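# Move three fridge bottles to cart tray, close door

## Task

Remove all three bottles from the refrigerator and place each one standing upright on the cart's top tray; afterwards close the refrigerator door completely. A glass bottle falling any real distance means failure, and so does opening or closing the door with a slam. At the end the gripper must have released everything and the robot must have backed away; the robot must not topple or finish leaning. Anything that stays put only because the robot is holding it does not count.

## Robot and tools

ROBOT. TidyBot++: a wheeled base 0.54 m long, 0.50 m wide, 0.38 m high, on four driven casters, carrying one seven-joint arm with a two-finger gripper. The shoulder sits 0.12 m ahead of the base centre, 0.68 m up. Segments: upper arm 0.42 m, forearm 0.31 m, hand 0.31 m (wrist to the hand point). The arm begins folded, hand down, reaching at most 0.08 m past the base front, elbow at most 1.15 m high. A downward-pointing hand can go no higher than roughly 0.94 m, and only near the base. Cameras: base_camera (fixed on the base) and wrist_camera (fisheye, looks along the hand).

FRAMES. Base frame: origin on the floor below the base centre, x forward, y left, z up. hand_pose is reported in it, for the point between the finger pads; its z axis runs out along the fingers, its y axis is the closing direction. The odometry frame is the base frame at scene start; base_odometry counts wheel rotation only, so slip shows as motion; heading is positive leftward, -3.142 to 3.142. base_tilt is in degrees, positive when leaning forward or right.

execute_actions. Argument actions: a list holding one action or none (empty list only reports state and images). An action may hold base, joints, speeds. base is a relative offset from where the base last measured itself, exactly one key: translate_m (metres, forward +, -2 to 2), strafe_m (metres, left +, -2 to 2) or rotate_rad (radians, counter-clockwise from above +, -6.3 to 6.3). joints is a dict of absolute targets by name, radians: joint_1_rad any angle (whole arm about vertical; + is clockwise from above, opposite to rotate_rad), joint_2_rad -2.249 to 2.249 (shoulder), joint_3_rad any angle (upper arm roll), joint_4_rad -2.579 to 2.579 (elbow), joint_5_rad any angle (forearm roll), joint_6_rad -2.099 to 2.099 (wrist), joint_7_rad any angle (hand roll; hand down, + is counter-clockwise from above, at 1.57 fingers open left/right); gripper_pos 0 (open, gap about 85 mm) to 1 (closed), gap roughly 85 x (1 - gripper_pos) mm. Unbounded joints take the short way; rotate in steps below half a turn. Done tolerances: ±0.039 for joints 1-4, ±0.056 for 5-7, ±0.03 gripper. speeds caps top speed for this action only: translate_m and strafe_m 0.05 to 0.5 m/s, rotate_rad 0.1 to 1.57 rad/s (defaults are the maxima). A base move needing over 8.667 s is refused; actions end by 15 s. Any bad key or out-of-range number rejects the whole call. cameras: list of base_camera, wrist_camera or all; omitted/null/all gives both, [] none. Motions in one action start together. Joints or base left out may keep pushing at old targets unseen.

ARM GEOMETRY. With joint_1_rad 0, joint_3_rad 3.14, joint_5_rad 0 (near start) the arm moves in the x-z plane. Angles from vertical, forward +: upper arm = joint_2_rad; forearm = joint_2_rad - joint_4_rad; hand = that minus joint_6_rad. Hand point offset from shoulder: forward = sum of length x sin(angle), up = sum of length x cos(angle). Joints move up to 1.39 rad/s (1.22 for joints 5-7).

wait: seconds 0 to 10; commands nothing, returns state and images. zoom_image: camera (base_camera or wrist_camera) and region [x0, y0, x1, y1] in pixels from top-left, max 504 x 504, of that camera's latest full image. finished_scene: scene = current scene number; irreversible, reports success; goal must already hold.

RESULTS. base_status/joint_status per motion: done; off_target (resting away, may still push); contact_stop or time_out (target dropped, holds in place); not_followed with joint command not followed and cause: (self-collision check withheld arm targets; gripper still runs; targets may be retried until valid). A blocked base can report done while short. on_its_own lists unrequested motion. motor_effort: percent of max, bracket = peak. Gripper at 1 reading done means empty; off_target means something is held. joint_positions, hand_pose, Motor temperatures follow. ARM HIT means a hard self/base hit. A stop in a call cancels later tool calls of that reply.

PRACTICAL NOTES. Friction leaves joints a bit off; fix by sending previous command + (wanted - read). hand_pose may be 1-2 cm wrong; trust images. Held loads make the arm sag; never send a joint its read angle while loaded. Closed fingertips reach about 20 mm past the hand point. Torque limits: joints 1-4 104.5 N m (warn 56.7), joints 5-7 51.3 (warn 29.4); exceeding freezes the arm 10 s. Motors overheat holding loads: MOTOR HOT from 60 °C, OVER-TEMPERATURE FAULT at 75 °C (arm sinks; limit_stop_at_motor_heat, resend targets). Avoid driving while the arm is snagged high (about 0.8 m+), horizontal force on a raised hand, and arm pushes that tilt the base; pulling back or reversing rights it. Open and close the door slowly, lower bottles gently, expect occasional nudges to loose objects, release and back off at the end.

Each tool is called after ">>>" by a JSON object that holds its "op" and its "data".

## Session

>>> {"op": "execute_actions", "data": {"actions": []}}

Scene clock: 0.00 s.
Motor temperatures (°C, as the motors report them): [31 28 26 25 33 38 38]
base_odometry: x=+0.000 y=+0.000 heading=+0.000 (m, m, rad; odometry frame)
base_tilt: forward=-0.4 right=-0.1 (deg)
base_status: not commanded
joint_positions: joint_1_rad=+0.016 joint_2_rad=-0.360 joint_3_rad=+3.102 joint_4_rad=-2.529 joint_5_rad=+0.007 joint_6_rad=-0.835 joint_7_rad=+1.540 gripper_pos=+0.000
joint_status: not commanded
motor_effort: joint_1_rad=+0 joint_2_rad=-3 joint_3_rad=+0 joint_4_rad=+18 joint_5_rad=-1 joint_6_rad=+2 joint_7_rad=+0 (%)
hand_pose: x=+0.2729 y=+0.0017 z=+0.5901 quat_wxyz=(+0.008, +0.998, -0.002, +0.069) (m; base frame)
pictures: base_camera, wrist_camera
Images, in order (width x height): base_camera 644x364, wrist_camera 644x476.

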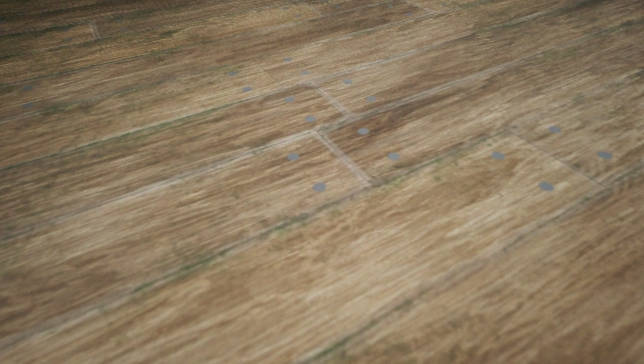

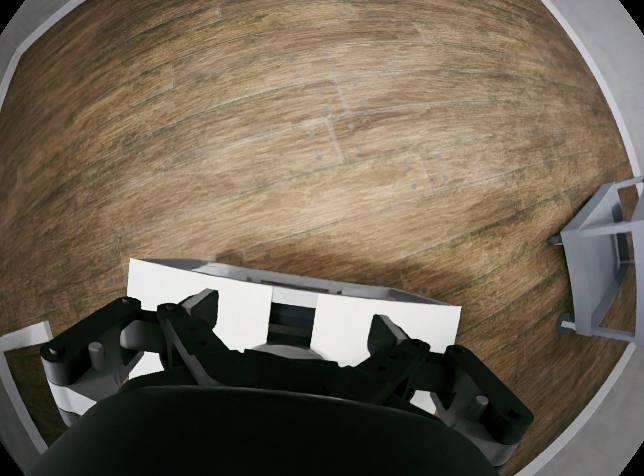

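>>> {"op": "execute_actions", "data": {"actions": [{"joints":{"joint_4_rad":-1.5,"joint_6_rad":-0.6}}], "cameras": ["wrist_camera"]}}

Scene clock: 8.53 s.
Motor temperatures (°C, as the motors report them): [31 28 26 25 33 38 38]
base_odometry: x=+0.000 y=+0.000 heading=+0.000 (m, m, rad; odometry frame)
base_tilt: forward=-0.3 right=-0.2 (deg)
base_status: not commanded
joint_positions: joint_1_rad=+0.016 joint_2_rad=-0.360 joint_3_rad=+3.102 joint_4_rad=-1.522 joint_5_rad=+0.007 joint_6_rad=-0.629 joint_7_rad=+1.540 gripper_pos=+0.000
joint_status: all done
motor_effort: joint_1_rad=+0(1) joint_2_rad=-7(7) joint_3_rad=+0(0) joint_4_rad=+22(21) joint_5_rad=-1(1) joint_6_rad=+8(8) joint_7_rad=+0(0) (%)
hand_pose: x=+0.5623 y=+0.0156 z=+1.1323 quat_wxyz=(-0.007, +0.781, +0.002, +0.625) (m; base frame)
pictures: wrist_camera
camera_calibration (this result's frames):
wrist_camera: T_world_to_cam=[[0.00886479, -0.995198, 0.0974845, -0.113468], [-0.283951, -0.0959806, -0.954023, 1.28841], [0.958798, -0.0192237, -0.283439, -0.0814159], [0, 0, 0, 1]] pos_world=[0.444912, 0.00917351, 1.21715]
Images, in order (width x height): wrist_camera 644x476.

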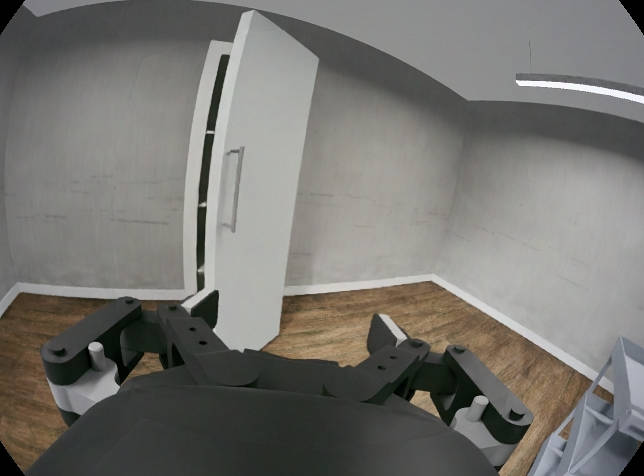

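>>> {"op": "execute_actions", "data": {"actions": [{"base":{"rotate_rad":0.35}}]}}

Scene clock: 18.43 s.
Motor temperatures (°C, as the motors report them): [31 28 26 26 33 38 38]
base_odometry: x=+0.000 y=+0.000 heading=+0.350 (m, m, rad; odometry frame)
base_tilt: forward=-0.3 right=-0.2 (deg)
base_status: done
joint_positions: joint_1_rad=+0.016 joint_2_rad=-0.360 joint_3_rad=+3.101 joint_4_rad=-1.522 joint_5_rad=+0.007 joint_6_rad=-0.629 joint_7_rad=+1.540 gripper_pos=+0.000
joint_status: not commanded
motor_effort: joint_1_rad=-1(1) joint_2_rad=-7(8) joint_3_rad=+0(2) joint_4_rad=+22(22) joint_5_rad=-2(0) joint_6_rad=+8(8) joint_7_rad=+1(1) (%)
hand_pose: x=+0.5623 y=+0.0164 z=+1.1323 quat_wxyz=(-0.007, +0.781, +0.002, +0.625) (m; base frame)
pictures: base_camera, wrist_camera
camera_calibration (this result's frames):
wrist_camera: T_world_to_cam=[[0.0100595, -0.995142, 0.097938, -0.113915], [-0.283645, -0.0967597, -0.954035, 1.28837], [0.958877, -0.0181826, -0.28324, -0.0816584], [0, 0, 0, 1]] pos_world=[0.444886, 0.00981571, 1.21718]
Images, in order (width x height): base_camera 644x364, wrist_camera 644x476.

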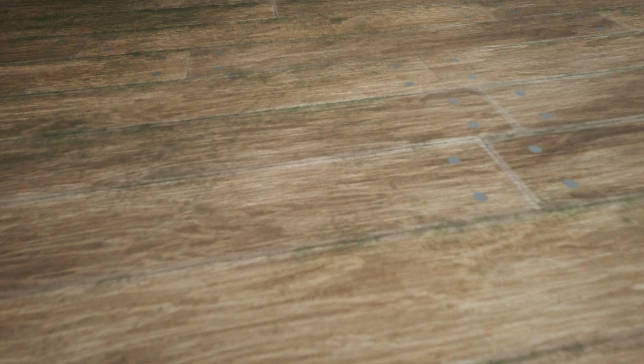

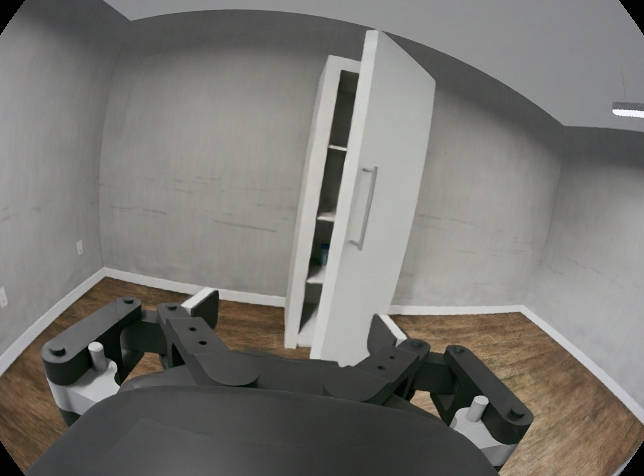

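>>> {"op": "wait", "data": {"seconds": 3}}

Scene clock: 27.23 s.
Motor temperatures (°C, as the motors report them): [31 28 26 26 33 38 38]
base_odometry: x=+0.000 y=+0.000 heading=+0.350 (m, m, rad; odometry frame)
base_tilt: forward=-0.3 right=-0.2 (deg)
base_status: done
joint_positions: joint_1_rad=+0.016 joint_2_rad=-0.360 joint_3_rad=+3.101 joint_4_rad=-1.522 joint_5_rad=+0.007 joint_6_rad=-0.629 joint_7_rad=+1.540 gripper_pos=+0.000
joint_status: not commanded
motor_effort: joint_1_rad=-1(1) joint_2_rad=-7(8) joint_3_rad=+0(2) joint_4_rad=+21(22) joint_5_rad=-2(0) joint_6_rad=+8(8) joint_7_rad=+0(1) (%)
hand_pose: x=+0.5623 y=+0.0164 z=+1.1323 quat_wxyz=(-0.007, +0.781, +0.002, +0.625) (m; base frame)
wait: 3.00 s; at rest from the start
pictures: base_camera, wrist_camera
camera_calibration (this result's frames):
wrist_camera: T_world_to_cam=[[0.0100594, -0.995142, 0.0979383, -0.113916], [-0.283645, -0.09676, -0.954035, 1.28837], [0.958877, -0.0181827, -0.28324, -0.0816584], [0, 0, 0, 1]] pos_world=[0.444886, 0.00981574, 1.21718]
Images, in order (width x height): base_camera 644x364, wrist_camera 644x476.

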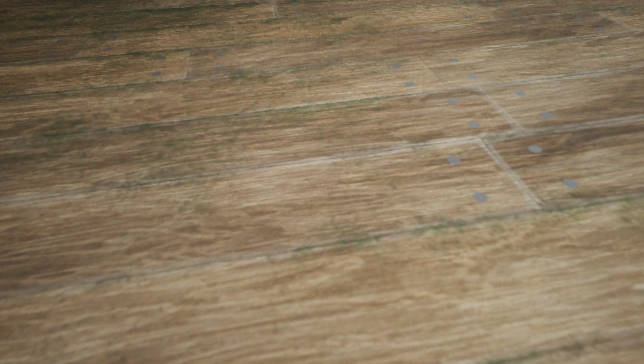

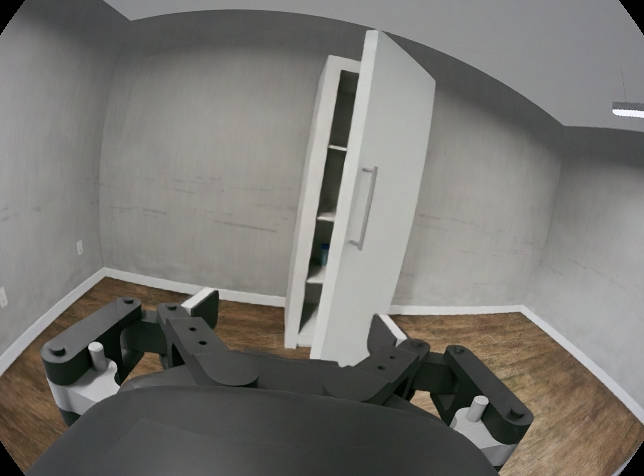

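>>> {"op": "execute_actions", "data": {"actions": [{"base":{"translate_m":0.8}}]}}

Scene clock: 35.23 s.
Motor temperatures (°C, as the motors report them): [31 28 26 26 33 38 38]
base_odometry: x=+0.751 y=+0.275 heading=+0.350 (m, m, rad; odometry frame)
base_tilt: forward=-0.3 right=-0.2 (deg)
base_status: done
joint_positions: joint_1_rad=+0.016 joint_2_rad=-0.358 joint_3_rad=+3.101 joint_4_rad=-1.521 joint_5_rad=+0.007 joint_6_rad=-0.627 joint_7_rad=+1.540 gripper_pos=+0.000
joint_status: not commanded
motor_effort: joint_1_rad=-1(0) joint_2_rad=-7(10) joint_3_rad=+0(1) joint_4_rad=+22(22) joint_5_rad=-1(1) joint_6_rad=+8(9) joint_7_rad=+0(0) (%)
hand_pose: x=+0.5635 y=+0.0164 z=+1.1323 quat_wxyz=(-0.008, +0.780, +0.002, +0.625) (m; base frame)
pictures: base_camera, wrist_camera
camera_calibration (this result's frames):
wrist_camera: T_world_to_cam=[[0.0100755, -0.99515, 0.0978476, -0.113825], [-0.283262, -0.0966848, -0.954156, 1.28859], [0.95899, -0.0181029, -0.282863, -0.0833314], [0, 0, 0, 1]] pos_world=[0.446071, 0.00980547, 1.21709]
Images, in order (width x height): base_camera 644x364, wrist_camera 644x476.

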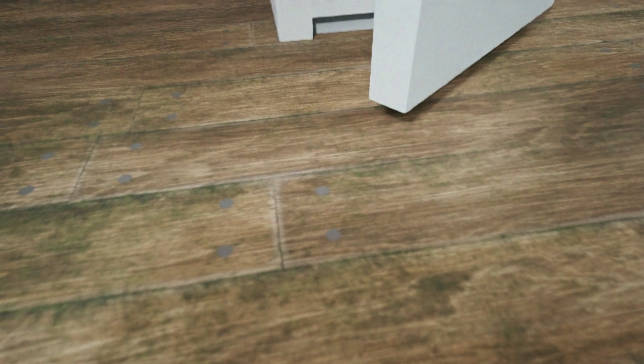

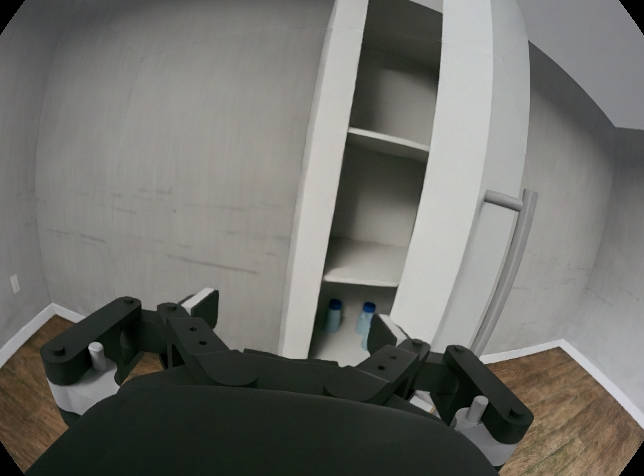

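>>> {"op": "execute_actions", "data": {"actions": [{"base":{"translate_m":0.3},"speeds":{"translate_m":0.15}}]}}

Scene clock: 65.93 s.
Motor temperatures (°C, as the motors report them): [31 28 26 27 33 39 38]
base_odometry: x=+1.033 y=+0.378 heading=+0.351 (m, m, rad; odometry frame)
base_tilt: forward=-0.3 right=-0.1 (deg)
base_status: done
joint_positions: joint_1_rad=+0.016 joint_2_rad=-0.358 joint_3_rad=+3.101 joint_4_rad=-1.521 joint_5_rad=+0.007 joint_6_rad=-0.627 joint_7_rad=+1.540 gripper_pos=+0.000
joint_status: not commanded
motor_effort: joint_1_rad=-1(0) joint_2_rad=-7(10) joint_3_rad=+0(0) joint_4_rad=+21(22) joint_5_rad=-1(1) joint_6_rad=+8(9) joint_7_rad=+0(0) (%)
hand_pose: x=+0.5634 y=+0.0164 z=+1.1326 quat_wxyz=(-0.008, +0.780, +0.002, +0.625) (m; base frame)
pictures: base_camera, wrist_camera
camera_calibration (this result's frames):
wrist_camera: T_world_to_cam=[[0.0100175, -0.995151, 0.0978503, -0.113819], [-0.282632, -0.0966829, -0.954343, 1.2887], [0.959176, -0.0180955, -0.28223, -0.0839491], [0, 0, 0, 1]] pos_world=[0.445891, 0.00980914, 1.21731]
Images, in order (width x height): base_camera 644x364, wrist_camera 644x476.

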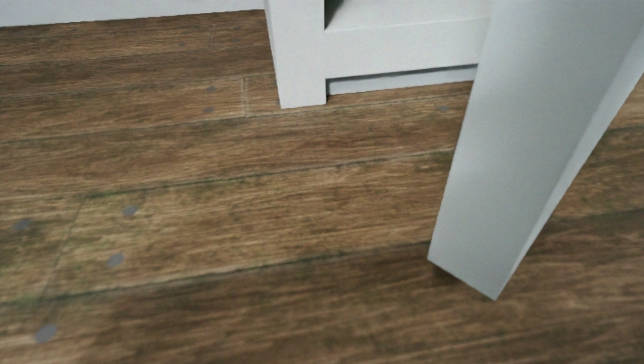

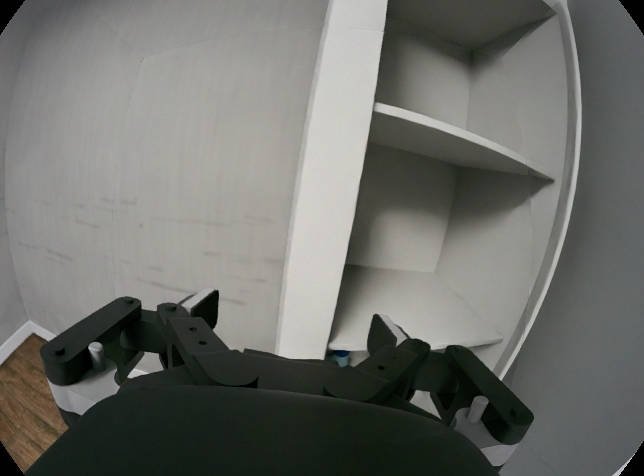

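>>> {"op": "execute_actions", "data": {"actions": [{"base":{"rotate_rad":-0.5},"speeds":{"rotate_rad":0.12}}]}}

Scene clock: 76.97 s.
Motor temperatures (°C, as the motors report them): [31 28 26 27 33 39 38]
base_odometry: x=+1.033 y=+0.378 heading=-0.148 (m, m, rad; odometry frame)
base_tilt: forward=-0.3 right=-0.1 (deg)
base_status: done
joint_positions: joint_1_rad=+0.015 joint_2_rad=-0.358 joint_3_rad=+3.099 joint_4_rad=-1.521 joint_5_rad=+0.007 joint_6_rad=-0.627 joint_7_rad=+1.540 gripper_pos=+0.000
joint_status: not commanded
motor_effort: joint_1_rad=-1(3) joint_2_rad=-7(9) joint_3_rad=+0(5) joint_4_rad=+21(22) joint_5_rad=-1(2) joint_6_rad=+8(8) joint_7_rad=+0(0) (%)
hand_pose: x=+0.5633 y=+0.0180 z=+1.1326 quat_wxyz=(-0.008, +0.780, +0.004, +0.626) (m; base frame)
pictures: base_camera, wrist_camera
camera_calibration (this result's frames):
wrist_camera: T_world_to_cam=[[0.0126958, -0.995031, 0.0987533, -0.114749], [-0.282195, -0.0983122, -0.954307, 1.28861], [0.959273, -0.015752, -0.28204, -0.0841176], [0, 0, 0, 1]] pos_world=[0.445787, 0.0111817, 1.21733]
Images, in order (width x height): base_camera 644x364, wrist_camera 644x476.

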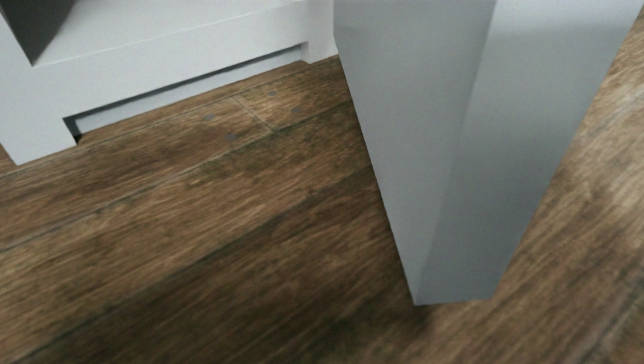

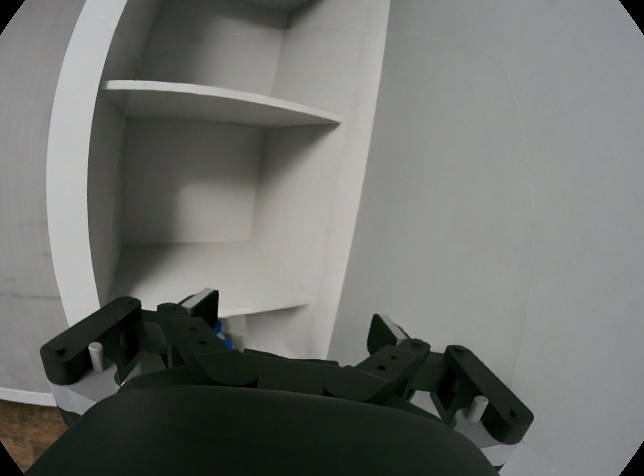

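>>> {"op": "execute_actions", "data": {"actions": [{"base":{"rotate_rad":-0.5},"speeds":{"rotate_rad":0.12}}]}}

Scene clock: 86.97 s.
Motor temperatures (°C, as the motors report them): [31 28 26 27 33 39 38]
base_odometry: x=+1.033 y=+0.378 heading=-0.648 (m, m, rad; odometry frame)
base_tilt: forward=-0.3 right=-0.1 (deg)
base_status: done
joint_positions: joint_1_rad=+0.014 joint_2_rad=-0.358 joint_3_rad=+3.095 joint_4_rad=-1.521 joint_5_rad=+0.007 joint_6_rad=-0.627 joint_7_rad=+1.540 gripper_pos=+0.000
joint_status: not commanded
motor_effort: joint_1_rad=-1(3) joint_2_rad=-7(7) joint_3_rad=+0(5) joint_4_rad=+22(22) joint_5_rad=-1(1) joint_6_rad=+8(8) joint_7_rad=+1(0) (%)
hand_pose: x=+0.5632 y=+0.0204 z=+1.1326 quat_wxyz=(-0.009, +0.780, +0.006, +0.626) (m; base frame)
pictures: base_camera, wrist_camera
camera_calibration (this result's frames):
wrist_camera: T_world_to_cam=[[0.0169245, -0.994853, 0.099904, -0.116032], [-0.281787, -0.100614, -0.954187, 1.28846], [0.959328, -0.0120025, -0.282039, -0.0840946], [0, 0, 0, 1]] pos_world=[0.445708, 0.013193, 1.2173]
Images, in order (width x height): base_camera 644x364, wrist_camera 644x476.

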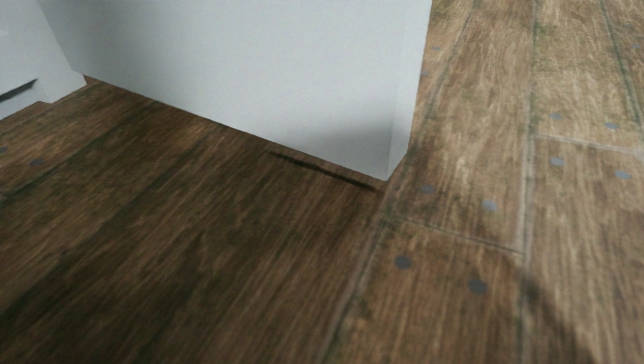

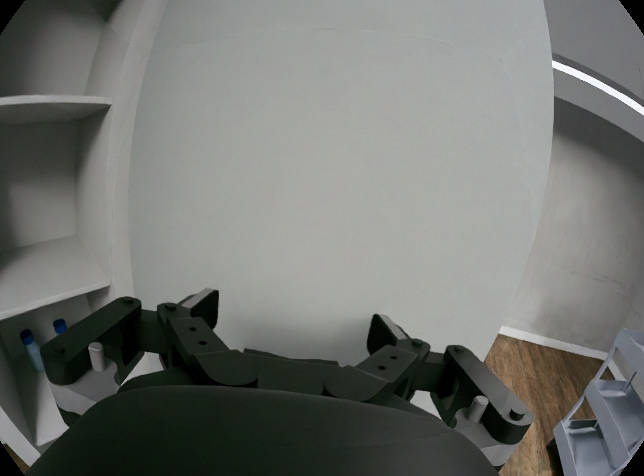

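>>> {"op": "execute_actions", "data": {"actions": [{"base":{"rotate_rad":0.85},"joints":{"joint_6_rad":-0.2}}]}}

Scene clock: 93.13 s.
Motor temperatures (°C, as the motors report them): [31 28 26 27 33 39 38]
base_odometry: x=+1.033 y=+0.378 heading=+0.202 (m, m, rad; odometry frame)
base_tilt: forward=-0.3 right=-0.2 (deg)
base_status: done
joint_positions: joint_1_rad=+0.014 joint_2_rad=-0.359 joint_3_rad=+3.096 joint_4_rad=-1.516 joint_5_rad=+0.007 joint_6_rad=-0.210 joint_7_rad=+1.540 gripper_pos=+0.000
joint_status: all done
motor_effort: joint_1_rad=+0(1) joint_2_rad=-7(9) joint_3_rad=+0(2) joint_4_rad=+21(24) joint_5_rad=-1(2) joint_6_rad=+8(10) joint_7_rad=+0(1) (%)
hand_pose: x=+0.5632 y=+0.0226 z=+1.2648 quat_wxyz=(-0.015, +0.632, +0.007, +0.775) (m; base frame)
pictures: base_camera, wrist_camera
camera_calibration (this result's frames):
wrist_camera: T_world_to_cam=[[-0.0150718, -0.995931, 0.0888513, -0.0949825], [0.135076, -0.0900748, -0.986733, 1.22101], [0.990721, -0.00287025, 0.135883, -0.593213], [0, 0, 0, 1]] pos_world=[0.421348, 0.0136839, 1.29386]
Images, in order (width x height): base_camera 644x364, wrist_camera 644x476.

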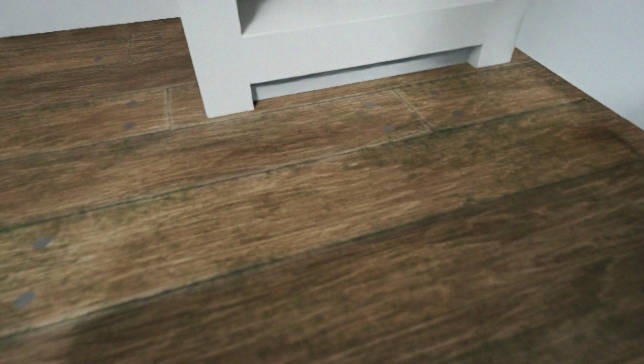

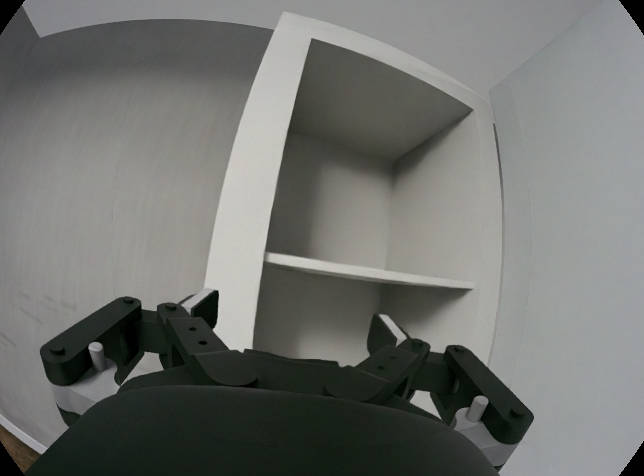

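>>> {"op": "execute_actions", "data": {"actions": [{"base":{"translate_m":-0.45},"joints":{"joint_2_rad":0.8,"joint_4_rad":-1.57,"joint_6_rad":0.8}}]}}

Scene clock: 108.90 s.
Motor temperatures (°C, as the motors report them): [31 28 26 27 33 39 38]
base_odometry: x=+0.592 y=+0.287 heading=+0.202 (m, m, rad; odometry frame)
base_tilt: forward=-0.2 right=-0.2 (deg)
base_status: done
joint_positions: joint_1_rad=+0.014 joint_2_rad=+0.801 joint_3_rad=+3.096 joint_4_rad=-1.550 joint_5_rad=+0.007 joint_6_rad=+0.768 joint_7_rad=+1.540 gripper_pos=+0.000
joint_status: all done
motor_effort: joint_1_rad=-1(1) joint_2_rad=-41(43) joint_3_rad=-2(2) joint_4_rad=+18(22) joint_5_rad=-2(1) joint_6_rad=+9(9) joint_7_rad=+1(0) (%)
hand_pose: x=+0.9554 y=+0.0151 z=+0.7508 quat_wxyz=(-0.028, +0.711, -0.013, +0.702) (m; base frame)
pictures: base_camera, wrist_camera
camera_calibration (this result's frames):
wrist_camera: T_world_to_cam=[[-0.00283751, -0.998922, 0.0463343, -0.0306022], [-0.0801475, -0.0459583, -0.995723, 0.871848], [0.996779, -0.00653896, -0.0799307, -0.755637], [0, 0, 0, 1]] pos_world=[0.822993, 0.00455828, 0.809138]
Images, in order (width x height): base_camera 644x364, wrist_camera 644x476.

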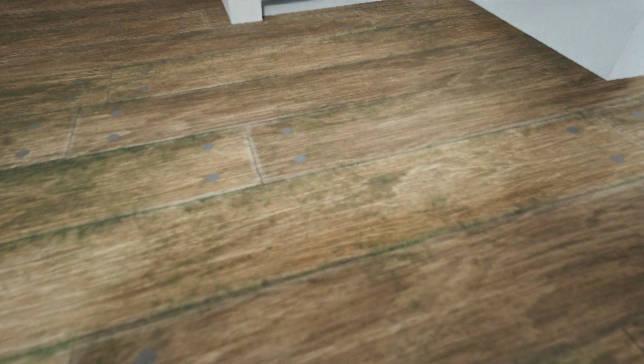

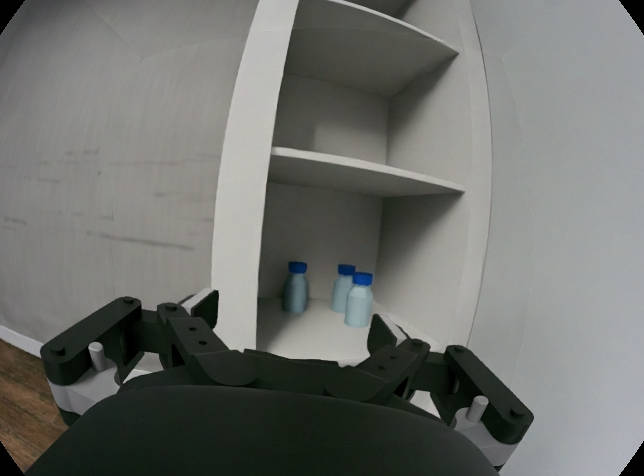

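>>> {"op": "execute_actions", "data": {"actions": [{"base":{"strafe_m":0.04},"joints":{"joint_2_rad":0.95,"joint_4_rad":-1.885,"joint_6_rad":1.27}}], "cameras": []}}

>>> {"op": "execute_actions", "data": {"actions": [{"base":{"translate_m":0.35},"speeds":{"translate_m":0.2}}], "cameras": ["wrist_camera"]}}

Scene clock: 129.07 s.
Motor temperatures (°C, as the motors report them): [31 30 26 27 33 39 38]
base_odometry: x=+0.584 y=+0.326 heading=+0.202 (m, m, rad; odometry frame)
base_tilt: forward=-0.3 right=-0.2 (deg)
base_status: done
joint_positions: joint_1_rad=+0.009 joint_2_rad=+0.951 joint_3_rad=+3.097 joint_4_rad=-1.865 joint_5_rad=+0.007 joint_6_rad=+1.238 joint_7_rad=+1.540 gripper_pos=+0.000
joint_status: all done
motor_effort: joint_1_rad=-1(5) joint_2_rad=-38(42) joint_3_rad=-2(4) joint_4_rad=+11(18) joint_5_rad=-1(0) joint_6_rad=+9(10) joint_7_rad=+1(0) (%)
hand_pose: x=+0.8728 y=+0.0183 z=+0.6274 quat_wxyz=(-0.031, +0.709, -0.015, +0.704) (m; base frame)
pictures: none
No camera images: the call's "cameras" was empty. Leave "cameras" out to get every camera's image.

Scene clock: 131.60 s.
Motor temperatures (°C, as the motors report them): [31 30 26 27 33 39 38]
base_odometry: x=+0.927 y=+0.397 heading=+0.203 (m, m, rad; odometry frame)
base_tilt: forward=-0.3 right=-0.2 (deg)
base_status: done
joint_positions: joint_1_rad=+0.009 joint_2_rad=+0.951 joint_3_rad=+3.097 joint_4_rad=-1.866 joint_5_rad=+0.007 joint_6_rad=+1.239 joint_7_rad=+1.540 gripper_pos=+0.000
joint_status: not commanded
motor_effort: joint_1_rad=-1(1) joint_2_rad=-38(39) joint_3_rad=-2(3) joint_4_rad=+11(12) joint_5_rad=-1(0) joint_6_rad=+8(9) joint_7_rad=+0(1) (%)
hand_pose: x=+0.8727 y=+0.0183 z=+0.6275 quat_wxyz=(-0.031, +0.709, -0.015, +0.704) (m; base frame)
pictures: wrist_camera
camera_calibration (this result's frames):
wrist_camera: T_world_to_cam=[[-0.00183019, -0.999232, 0.0391388, -0.018359], [-0.07439, -0.0388944, -0.99647, 0.737884], [0.997228, -0.00473527, -0.0742617, -0.687031], [0, 0, 0, 1]] pos_world=[0.739984, 0.00710137, 0.684978]
Images, in order (width x height): wrist_camera 644x476.

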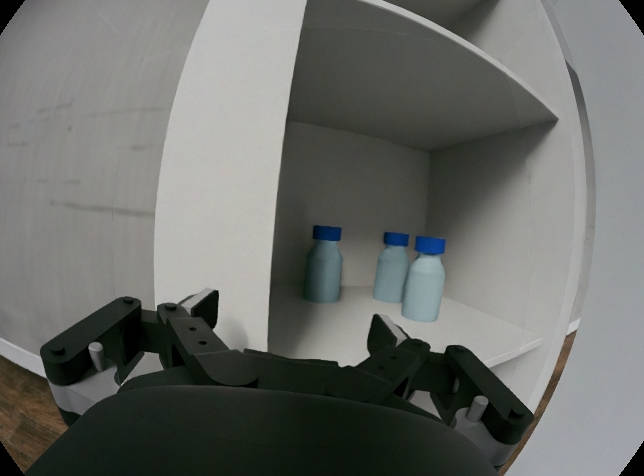

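>>> {"op": "execute_actions", "data": {"actions": [{"base":{"strafe_m":-0.17},"speeds":{"strafe_m":0.2}}], "cameras": ["wrist_camera"]}}

Scene clock: 141.43 s.
Motor temperatures (°C, as the motors report them): [31 30 26 27 33 39 38]
base_odometry: x=+0.962 y=+0.230 heading=+0.203 (m, m, rad; odometry frame)
base_tilt: forward=-0.3 right=-0.1 (deg)
base_status: done
joint_positions: joint_1_rad=+0.012 joint_2_rad=+0.951 joint_3_rad=+3.097 joint_4_rad=-1.866 joint_5_rad=+0.007 joint_6_rad=+1.239 joint_7_rad=+1.540 gripper_pos=+0.000
joint_status: not commanded
motor_effort: joint_1_rad=+0(3) joint_2_rad=-38(39) joint_3_rad=-2(4) joint_4_rad=+11(11) joint_5_rad=-1(1) joint_6_rad=+9(9) joint_7_rad=+0(0) (%)
hand_pose: x=+0.8727 y=+0.0164 z=+0.6275 quat_wxyz=(-0.030, +0.709, -0.015, +0.704) (m; base frame)
pictures: wrist_camera
camera_calibration (this result's frames):
wrist_camera: T_world_to_cam=[[-0.00431323, -0.999224, 0.0391386, -0.0180624], [-0.0744557, -0.0387095, -0.996473, 0.737879], [0.997215, -0.00721211, -0.074231, -0.68705], [0, 0, 0, 1]] pos_world=[0.739998, 0.0055594, 0.684983]
Images, in order (width x height): wrist_camera 644x476.

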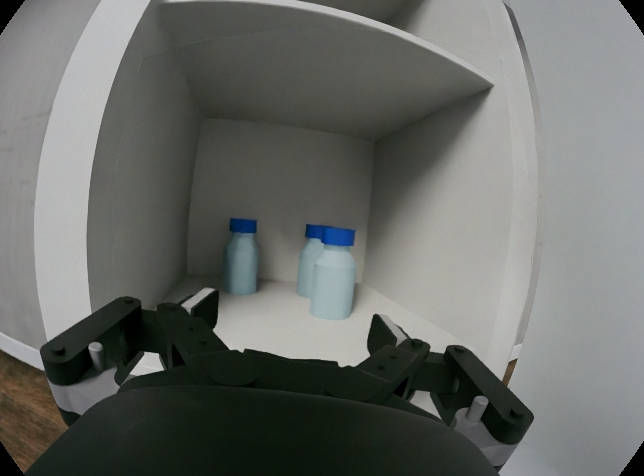

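>>> {"op": "execute_actions", "data": {"actions": [{"base":{"strafe_m":-0.05}}], "cameras": []}}

>>> {"op": "execute_actions", "data": {"actions": [{"base":{"translate_m":0.25},"speeds":{"translate_m":0.15}}], "cameras": ["wrist_camera"]}}

Scene clock: 154.33 s.
Motor temperatures (°C, as the motors report them): [31 31 26 27 33 39 38]
base_odometry: x=+0.972 y=+0.182 heading=+0.203 (m, m, rad; odometry frame)
base_tilt: forward=-0.3 right=-0.2 (deg)
base_status: done
joint_positions: joint_1_rad=+0.018 joint_2_rad=+0.951 joint_3_rad=+3.097 joint_4_rad=-1.866 joint_5_rad=+0.007 joint_6_rad=+1.239 joint_7_rad=+1.540 gripper_pos=+0.000
joint_status: not commanded
motor_effort: joint_1_rad=-1(4) joint_2_rad=-38(39) joint_3_rad=-2(4) joint_4_rad=+11(12) joint_5_rad=+0(1) joint_6_rad=+9(9) joint_7_rad=+0(0) (%)
hand_pose: x=+0.8728 y=+0.0114 z=+0.6275 quat_wxyz=(-0.028, +0.709, -0.018, +0.705) (m; base frame)
pictures: none
No camera images: the call's "cameras" was empty. Leave "cameras" out to get every camera's image.

Scene clock: 156.67 s.
Motor temperatures (°C, as the motors report them): [31 31 26 27 33 39 38]
base_odometry: x=+1.217 y=+0.232 heading=+0.203 (m, m, rad; odometry frame)
base_tilt: forward=-0.3 right=-0.2 (deg)
base_status: done
joint_positions: joint_1_rad=+0.018 joint_2_rad=+0.950 joint_3_rad=+3.097 joint_4_rad=-1.866 joint_5_rad=+0.007 joint_6_rad=+1.240 joint_7_rad=+1.540 gripper_pos=+0.000
joint_status: not commanded
motor_effort: joint_1_rad=-1(2) joint_2_rad=-38(40) joint_3_rad=-3(3) joint_4_rad=+11(13) joint_5_rad=-1(1) joint_6_rad=+8(9) joint_7_rad=+0(0) (%)
hand_pose: x=+0.8726 y=+0.0114 z=+0.6278 quat_wxyz=(-0.028, +0.709, -0.018, +0.705) (m; base frame)
pictures: wrist_camera
camera_calibration (this result's frames):
wrist_camera: T_world_to_cam=[[-0.010975, -0.999159, 0.0395153, -0.0175114], [-0.0738987, -0.0385992, -0.996518, 0.737548], [0.997205, -0.013857, -0.0734129, -0.687398], [0, 0, 0, 1]] pos_world=[0.739789, 0.00144681, 0.685208]
Images, in order (width x height): wrist_camera 644x476.

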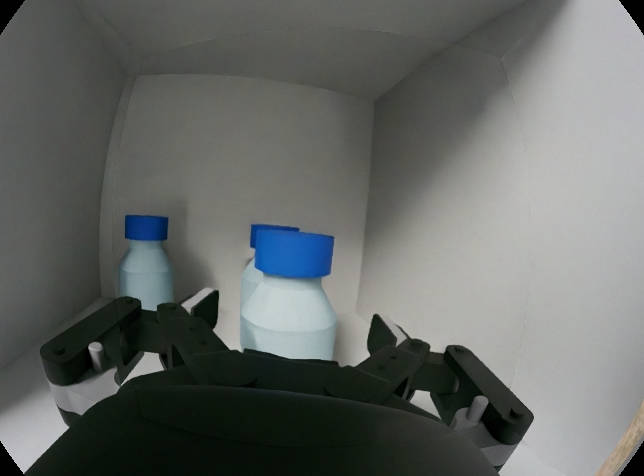

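>>> {"op": "execute_actions", "data": {"actions": [{"base":{"translate_m":0.06},"speeds":{"translate_m":0.08}}], "cameras": ["wrist_camera"]}}

Scene clock: 166.27 s.
Motor temperatures (°C, as the motors report them): [31 31 26 27 33 39 38]
base_odometry: x=+1.276 y=+0.244 heading=+0.202 (m, m, rad; odometry frame)
base_tilt: forward=-0.3 right=-0.2 (deg)
base_status: done
joint_positions: joint_1_rad=+0.018 joint_2_rad=+0.950 joint_3_rad=+3.097 joint_4_rad=-1.867 joint_5_rad=+0.007 joint_6_rad=+1.240 joint_7_rad=+1.540 gripper_pos=+0.000
joint_status: not commanded
motor_effort: joint_1_rad=-1(3) joint_2_rad=-38(39) joint_3_rad=-2(4) joint_4_rad=+11(13) joint_5_rad=-1(1) joint_6_rad=+8(9) joint_7_rad=+1(0) (%)
hand_pose: x=+0.8725 y=+0.0114 z=+0.6277 quat_wxyz=(-0.028, +0.709, -0.018, +0.705) (m; base frame)
pictures: wrist_camera
camera_calibration (this result's frames):
wrist_camera: T_world_to_cam=[[-0.0109572, -0.999159, 0.039519, -0.0175231], [-0.0741283, -0.038601, -0.996501, 0.737627], [0.997189, -0.0138483, -0.073643, -0.687151], [0, 0, 0, 1]] pos_world=[0.739706, 0.00144888, 0.685135]
Images, in order (width x height): wrist_camera 644x476.

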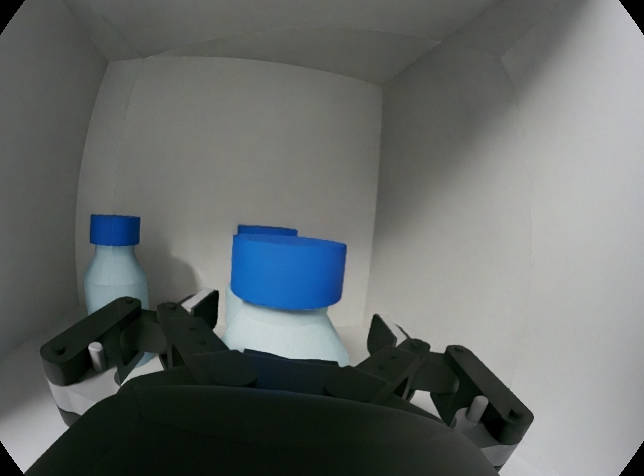

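>>> {"op": "execute_actions", "data": {"actions": [{"joints":{"gripper_pos":1}}], "cameras": ["wrist_camera"]}}

Scene clock: 174.60 s.
Motor temperatures (°C, as the motors report them): [31 31 26 27 33 39 38]
base_odometry: x=+1.276 y=+0.244 heading=+0.202 (m, m, rad; odometry frame)
base_tilt: forward=-0.3 right=-0.2 (deg)
base_status: not commanded
joint_positions: joint_1_rad=+0.016 joint_2_rad=+0.943 joint_3_rad=+3.097 joint_4_rad=-1.868 joint_5_rad=+0.007 joint_6_rad=+1.265 joint_7_rad=+1.540 gripper_pos=+0.446
joint_status: gripper_pos off_target (ended at +0.446, target +1.000)
motor_effort: joint_1_rad=+1(5) joint_2_rad=-34(39) joint_3_rad=-1(5) joint_4_rad=+9(13) joint_5_rad=-2(5) joint_6_rad=+6(11) joint_7_rad=+0(1) (%)
hand_pose: x=+0.8723 y=+0.0127 z=+0.6402 quat_wxyz=(-0.029, +0.698, -0.017, +0.715) (m; base frame)
pictures: wrist_camera
camera_calibration (this result's frames):
wrist_camera: T_world_to_cam=[[-0.010784, -0.99918, 0.0390313, -0.0165081], [-0.0438887, -0.038523, -0.998293, 0.724942], [0.998978, -0.0124786, -0.0434373, -0.706934], [0, 0, 0, 1]] pos_world=[0.73785, 0.00261091, 0.693642]
Images, in order (width x height): wrist_camera 644x476.

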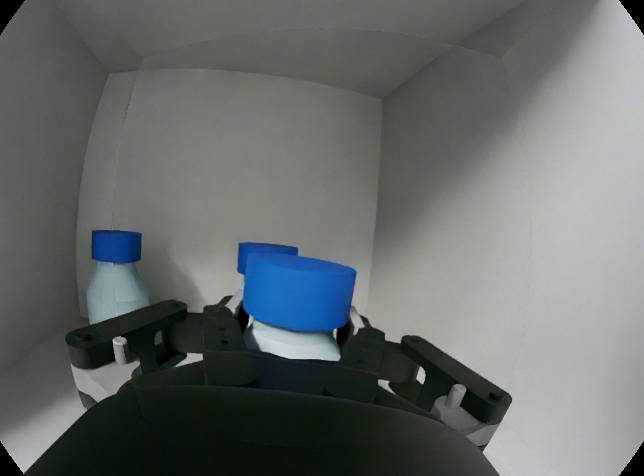

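>>> {"op": "execute_actions", "data": {"actions": [{"joints":{"joint_2_rad":0.88,"gripper_pos":1}}], "cameras": []}}

>>> {"op": "execute_actions", "data": {"actions": [{"base":{"translate_m":-0.6},"speeds":{"translate_m":0.25}}], "cameras": []}}

>>> {"op": "execute_actions", "data": {"actions": [{"base":{"rotate_rad":-1.6},"speeds":{"rotate_rad":0.6}}]}}

Scene clock: 185.57 s.
Motor temperatures (°C, as the motors report them): [31 32 26 27 33 39 38]
base_odometry: x=+1.276 y=+0.244 heading=+0.202 (m, m, rad; odometry frame)
base_tilt: forward=-0.3 right=-0.1 (deg)
base_status: not commanded
joint_positions: joint_1_rad=+0.016 joint_2_rad=+0.913 joint_3_rad=+3.097 joint_4_rad=-1.877 joint_5_rad=+0.007 joint_6_rad=+1.265 joint_7_rad=+1.540 gripper_pos=+0.446
joint_status: gripper_pos off_target (ended at +0.446, target +1.000); the others done
motor_effort: joint_1_rad=-1(0) joint_2_rad=-42(44) joint_3_rad=-2(3) joint_4_rad=+14(15) joint_5_rad=+0(1) joint_6_rad=+12(13) joint_7_rad=+0(0) (%)
hand_pose: x=+0.8707 y=+0.0128 z=+0.6585 quat_wxyz=(-0.029, +0.691, -0.016, +0.722) (m; base frame)
pictures: none
No camera images: the call's "cameras" was empty. Leave "cameras" out to get every camera's image.

Scene clock: 188.87 s.
Motor temperatures (°C, as the motors report them): [31 32 26 27 33 39 38]
base_odometry: x=+0.688 y=+0.123 heading=+0.202 (m, m, rad; odometry frame)
base_tilt: forward=-0.3 right=-0.1 (deg)
base_status: done
joint_positions: joint_1_rad=+0.016 joint_2_rad=+0.912 joint_3_rad=+3.097 joint_4_rad=-1.881 joint_5_rad=+0.007 joint_6_rad=+1.265 joint_7_rad=+1.540 gripper_pos=+0.446
joint_status: not commanded
motor_effort: joint_1_rad=+0(3) joint_2_rad=-42(43) joint_3_rad=-2(4) joint_4_rad=+15(16) joint_5_rad=+0(0) joint_6_rad=+12(12) joint_7_rad=+0(0) (%)
hand_pose: x=+0.8696 y=+0.0129 z=+0.6581 quat_wxyz=(-0.029, +0.691, -0.016, +0.722) (m; base frame)
pictures: none
No camera images: the call's "cameras" was empty. Leave "cameras" out to get every camera's image.

Scene clock: 195.10 s.
Motor temperatures (°C, as the motors report them): [31 32 26 27 33 39 38]
base_odometry: x=+0.684 y=+0.153 heading=-0.680 (m, m, rad; odometry frame)
base_tilt: forward=-0.3 right=-0.2 (deg)
base_status: rotate_rad time_out (by the wheels' count: -0.882 of -1.600)
joint_positions: joint_1_rad=-0.211 joint_2_rad=+0.898 joint_3_rad=+2.970 joint_4_rad=-1.940 joint_5_rad=+0.195 joint_6_rad=+1.263 joint_7_rad=+1.540 gripper_pos=+0.454
joint_status: not commanded
motor_effort: joint_1_rad=+41(51) joint_2_rad=-40(44) joint_3_rad=+21(27) joint_4_rad=+24(28) joint_5_rad=-29(36) joint_6_rad=+13(14) joint_7_rad=+0(1) (%)
hand_pose: x=+0.7905 y=+0.2878 z=+0.6555 quat_wxyz=(-0.213, +0.686, +0.139, +0.682) (m; base frame)
pictures: base_camera, wrist_camera
camera_calibration (this result's frames):
wrist_camera: T_world_to_cam=[[0.459264, -0.8883, 0.000276398, -0.121176], [-0.0429821, -0.0225332, -0.998822, 0.742258], [0.887259, 0.458711, -0.0485297, -0.665023], [0, 0, 0, 1]] pos_world=[0.677603, 0.214138, 0.709143]
Images, in order (width x height): base_camera 644x364, wrist_camera 644x476.

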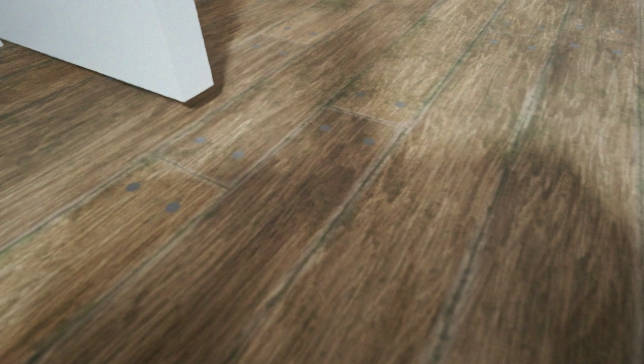

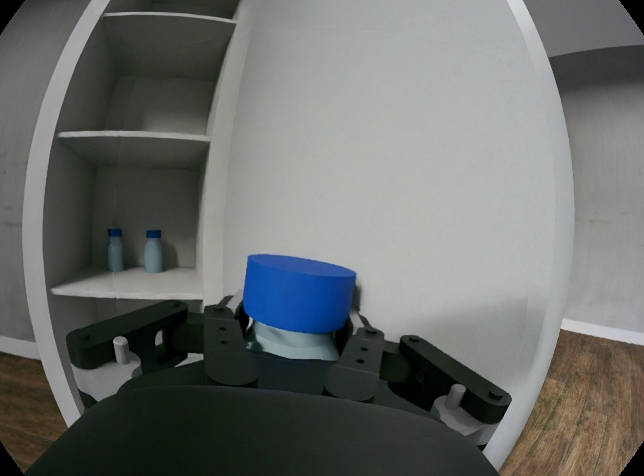

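Hit the open door (careless). Turn back and retreat first.

>>> {"op": "execute_actions", "data": {"actions": [{"base":{"rotate_rad":0.5},"speeds":{"rotate_rad":0.4}}], "cameras": []}}

>>> {"op": "execute_actions", "data": {"actions": [{"base":{"translate_m":-0.6},"speeds":{"translate_m":0.3}}]}}

Scene clock: 204.90 s.
Motor temperatures (°C, as the motors report them): [32 32 26 27 33 39 38]
base_odometry: x=+0.684 y=+0.153 heading=-0.180 (m, m, rad; odometry frame)
base_tilt: forward=-0.3 right=-0.1 (deg)
base_status: done
joint_positions: joint_1_rad=+0.009 joint_2_rad=+0.898 joint_3_rad=+3.101 joint_4_rad=-1.923 joint_5_rad=+0.029 joint_6_rad=+1.263 joint_7_rad=+1.540 gripper_pos=+0.454
joint_status: not commanded
motor_effort: joint_1_rad=-1(36) joint_2_rad=-41(42) joint_3_rad=-2(19) joint_4_rad=+14(28) joint_5_rad=-1(28) joint_6_rad=+12(12) joint_7_rad=+0(1) (%)
hand_pose: x=+0.8578 y=+0.0228 z=+0.6509 quat_wxyz=(-0.034, +0.702, -0.003, +0.711) (m; base frame)
pictures: none
No camera images: the call's "cameras" was empty. Leave "cameras" out to get every camera's image.

Scene clock: 207.87 s.
Motor temperatures (°C, as the motors report them): [32 33 26 27 33 39 38]
base_odometry: x=+0.093 y=+0.260 heading=-0.179 (m, m, rad; odometry frame)
base_tilt: forward=-0.2 right=-0.3 (deg)
base_status: done
joint_positions: joint_1_rad=+0.009 joint_2_rad=+0.898 joint_3_rad=+3.101 joint_4_rad=-1.921 joint_5_rad=+0.029 joint_6_rad=+1.263 joint_7_rad=+1.540 gripper_pos=+0.454
joint_status: not commanded
motor_effort: joint_1_rad=-1(3) joint_2_rad=-41(43) joint_3_rad=-3(3) joint_4_rad=+14(15) joint_5_rad=-1(1) joint_6_rad=+12(13) joint_7_rad=+0(0) (%)
hand_pose: x=+0.8583 y=+0.0228 z=+0.6511 quat_wxyz=(-0.034, +0.702, -0.003, +0.712) (m; base frame)
pictures: base_camera, wrist_camera
camera_calibration (this result's frames):
wrist_camera: T_world_to_cam=[[0.0166398, -0.998578, 0.0506416, -0.0381502], [-0.0522376, -0.0514476, -0.997309, 0.74241], [0.998496, 0.0139496, -0.0530194, -0.686269], [0, 0, 0, 1]] pos_world=[0.724653, 0.00967246, 0.705958]
Images, in order (width x height): base_camera 644x364, wrist_camera 644x476.

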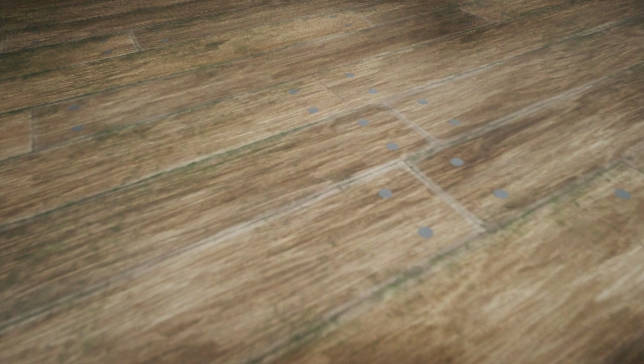

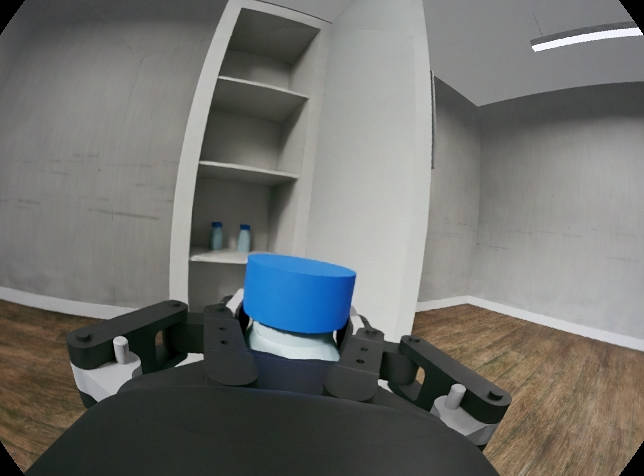

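>>> {"op": "execute_actions", "data": {"actions": [{"base":{"rotate_rad":-1.2},"speeds":{"rotate_rad":0.6}}]}}

Scene clock: 216.50 s.
Motor temperatures (°C, as the motors report them): [32 33 26 27 33 39 38]
base_odometry: x=+0.093 y=+0.260 heading=-1.379 (m, m, rad; odometry frame)
base_tilt: forward=-0.2 right=-0.2 (deg)
base_status: done
joint_positions: joint_1_rad=+0.020 joint_2_rad=+0.898 joint_3_rad=+3.104 joint_4_rad=-1.921 joint_5_rad=+0.029 joint_6_rad=+1.263 joint_7_rad=+1.540 gripper_pos=+0.454
joint_status: not commanded
motor_effort: joint_1_rad=+0(6) joint_2_rad=-41(42) joint_3_rad=-2(6) joint_4_rad=+14(14) joint_5_rad=-1(1) joint_6_rad=+12(12) joint_7_rad=+0(0) (%)
hand_pose: x=+0.8586 y=+0.0130 z=+0.6510 quat_wxyz=(-0.029, +0.702, -0.007, +0.712) (m; base frame)
pictures: base_camera, wrist_camera
camera_calibration (this result's frames):
wrist_camera: T_world_to_cam=[[0.00306488, -0.998597, 0.0528681, -0.0376777], [-0.052993, -0.0529562, -0.99719, 0.742414], [0.99859, 0.000254629, -0.053081, -0.686267], [0, 0, 0, 1]] pos_world=[0.724758, 0.00186533, 0.705892]
Images, in order (width x height): base_camera 644x364, wrist_camera 644x476.

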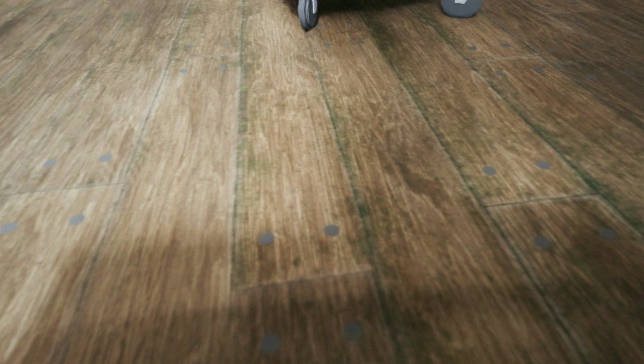

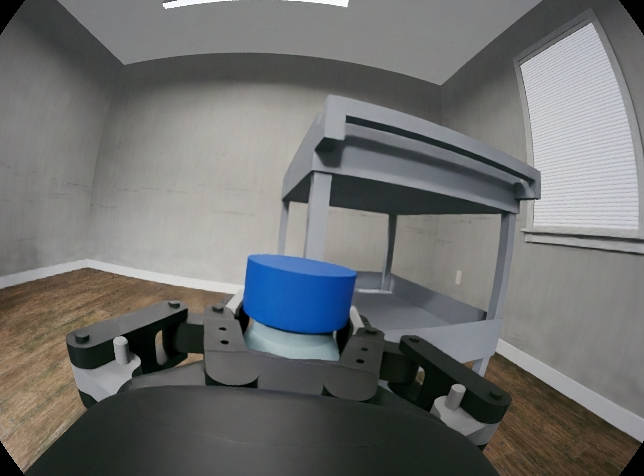

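>>> {"op": "execute_actions", "data": {"actions": [{"joints":{"joint_2_rad":0.4,"joint_4_rad":-1.02,"joint_6_rad":-0.15}}], "cameras": ["wrist_camera"]}}

Scene clock: 229.87 s.
Motor temperatures (°C, as the motors report them): [32 33 26 27 33 39 38]
base_odometry: x=+0.093 y=+0.260 heading=-1.379 (m, m, rad; odometry frame)
base_tilt: forward=-0.3 right=-0.2 (deg)
base_status: not commanded
joint_positions: joint_1_rad=+0.020 joint_2_rad=+0.424 joint_3_rad=+3.104 joint_4_rad=-1.061 joint_5_rad=+0.029 joint_6_rad=-0.141 joint_7_rad=+1.540 gripper_pos=+0.454
joint_status: joint_4_rad off_target (ended at -1.061, target -1.020); the others done
motor_effort: joint_1_rad=-1(0) joint_2_rad=-40(47) joint_3_rad=-2(3) joint_4_rad=+27(27) joint_5_rad=-1(1) joint_6_rad=+12(13) joint_7_rad=+0(0) (%)
hand_pose: x=+0.9157 y=+0.0051 z=+1.0755 quat_wxyz=(-0.010, +0.726, -0.002, +0.687) (m; base frame)
pictures: wrist_camera
camera_calibration (this result's frames):
wrist_camera: T_world_to_cam=[[-0.0104956, -0.996092, 0.087695, -0.0932328], [-0.123126, -0.0857451, -0.98868, 1.22351], [0.992336, -0.0211743, -0.121745, -0.641105], [0, 0, 0, 1]] pos_world=[0.785859, -0.00153329, 1.13979]
Images, in order (width x height): wrist_camera 644x476.

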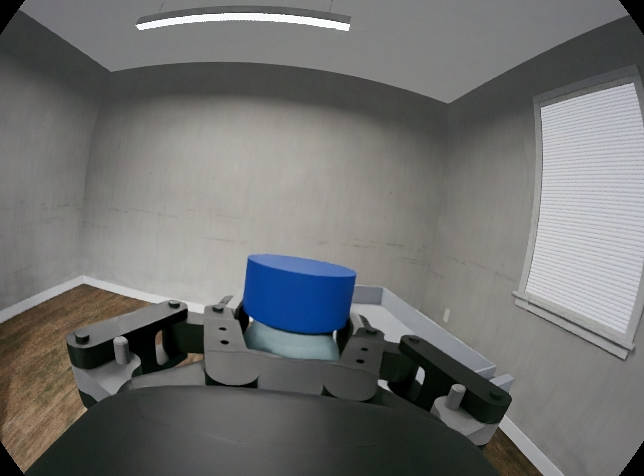

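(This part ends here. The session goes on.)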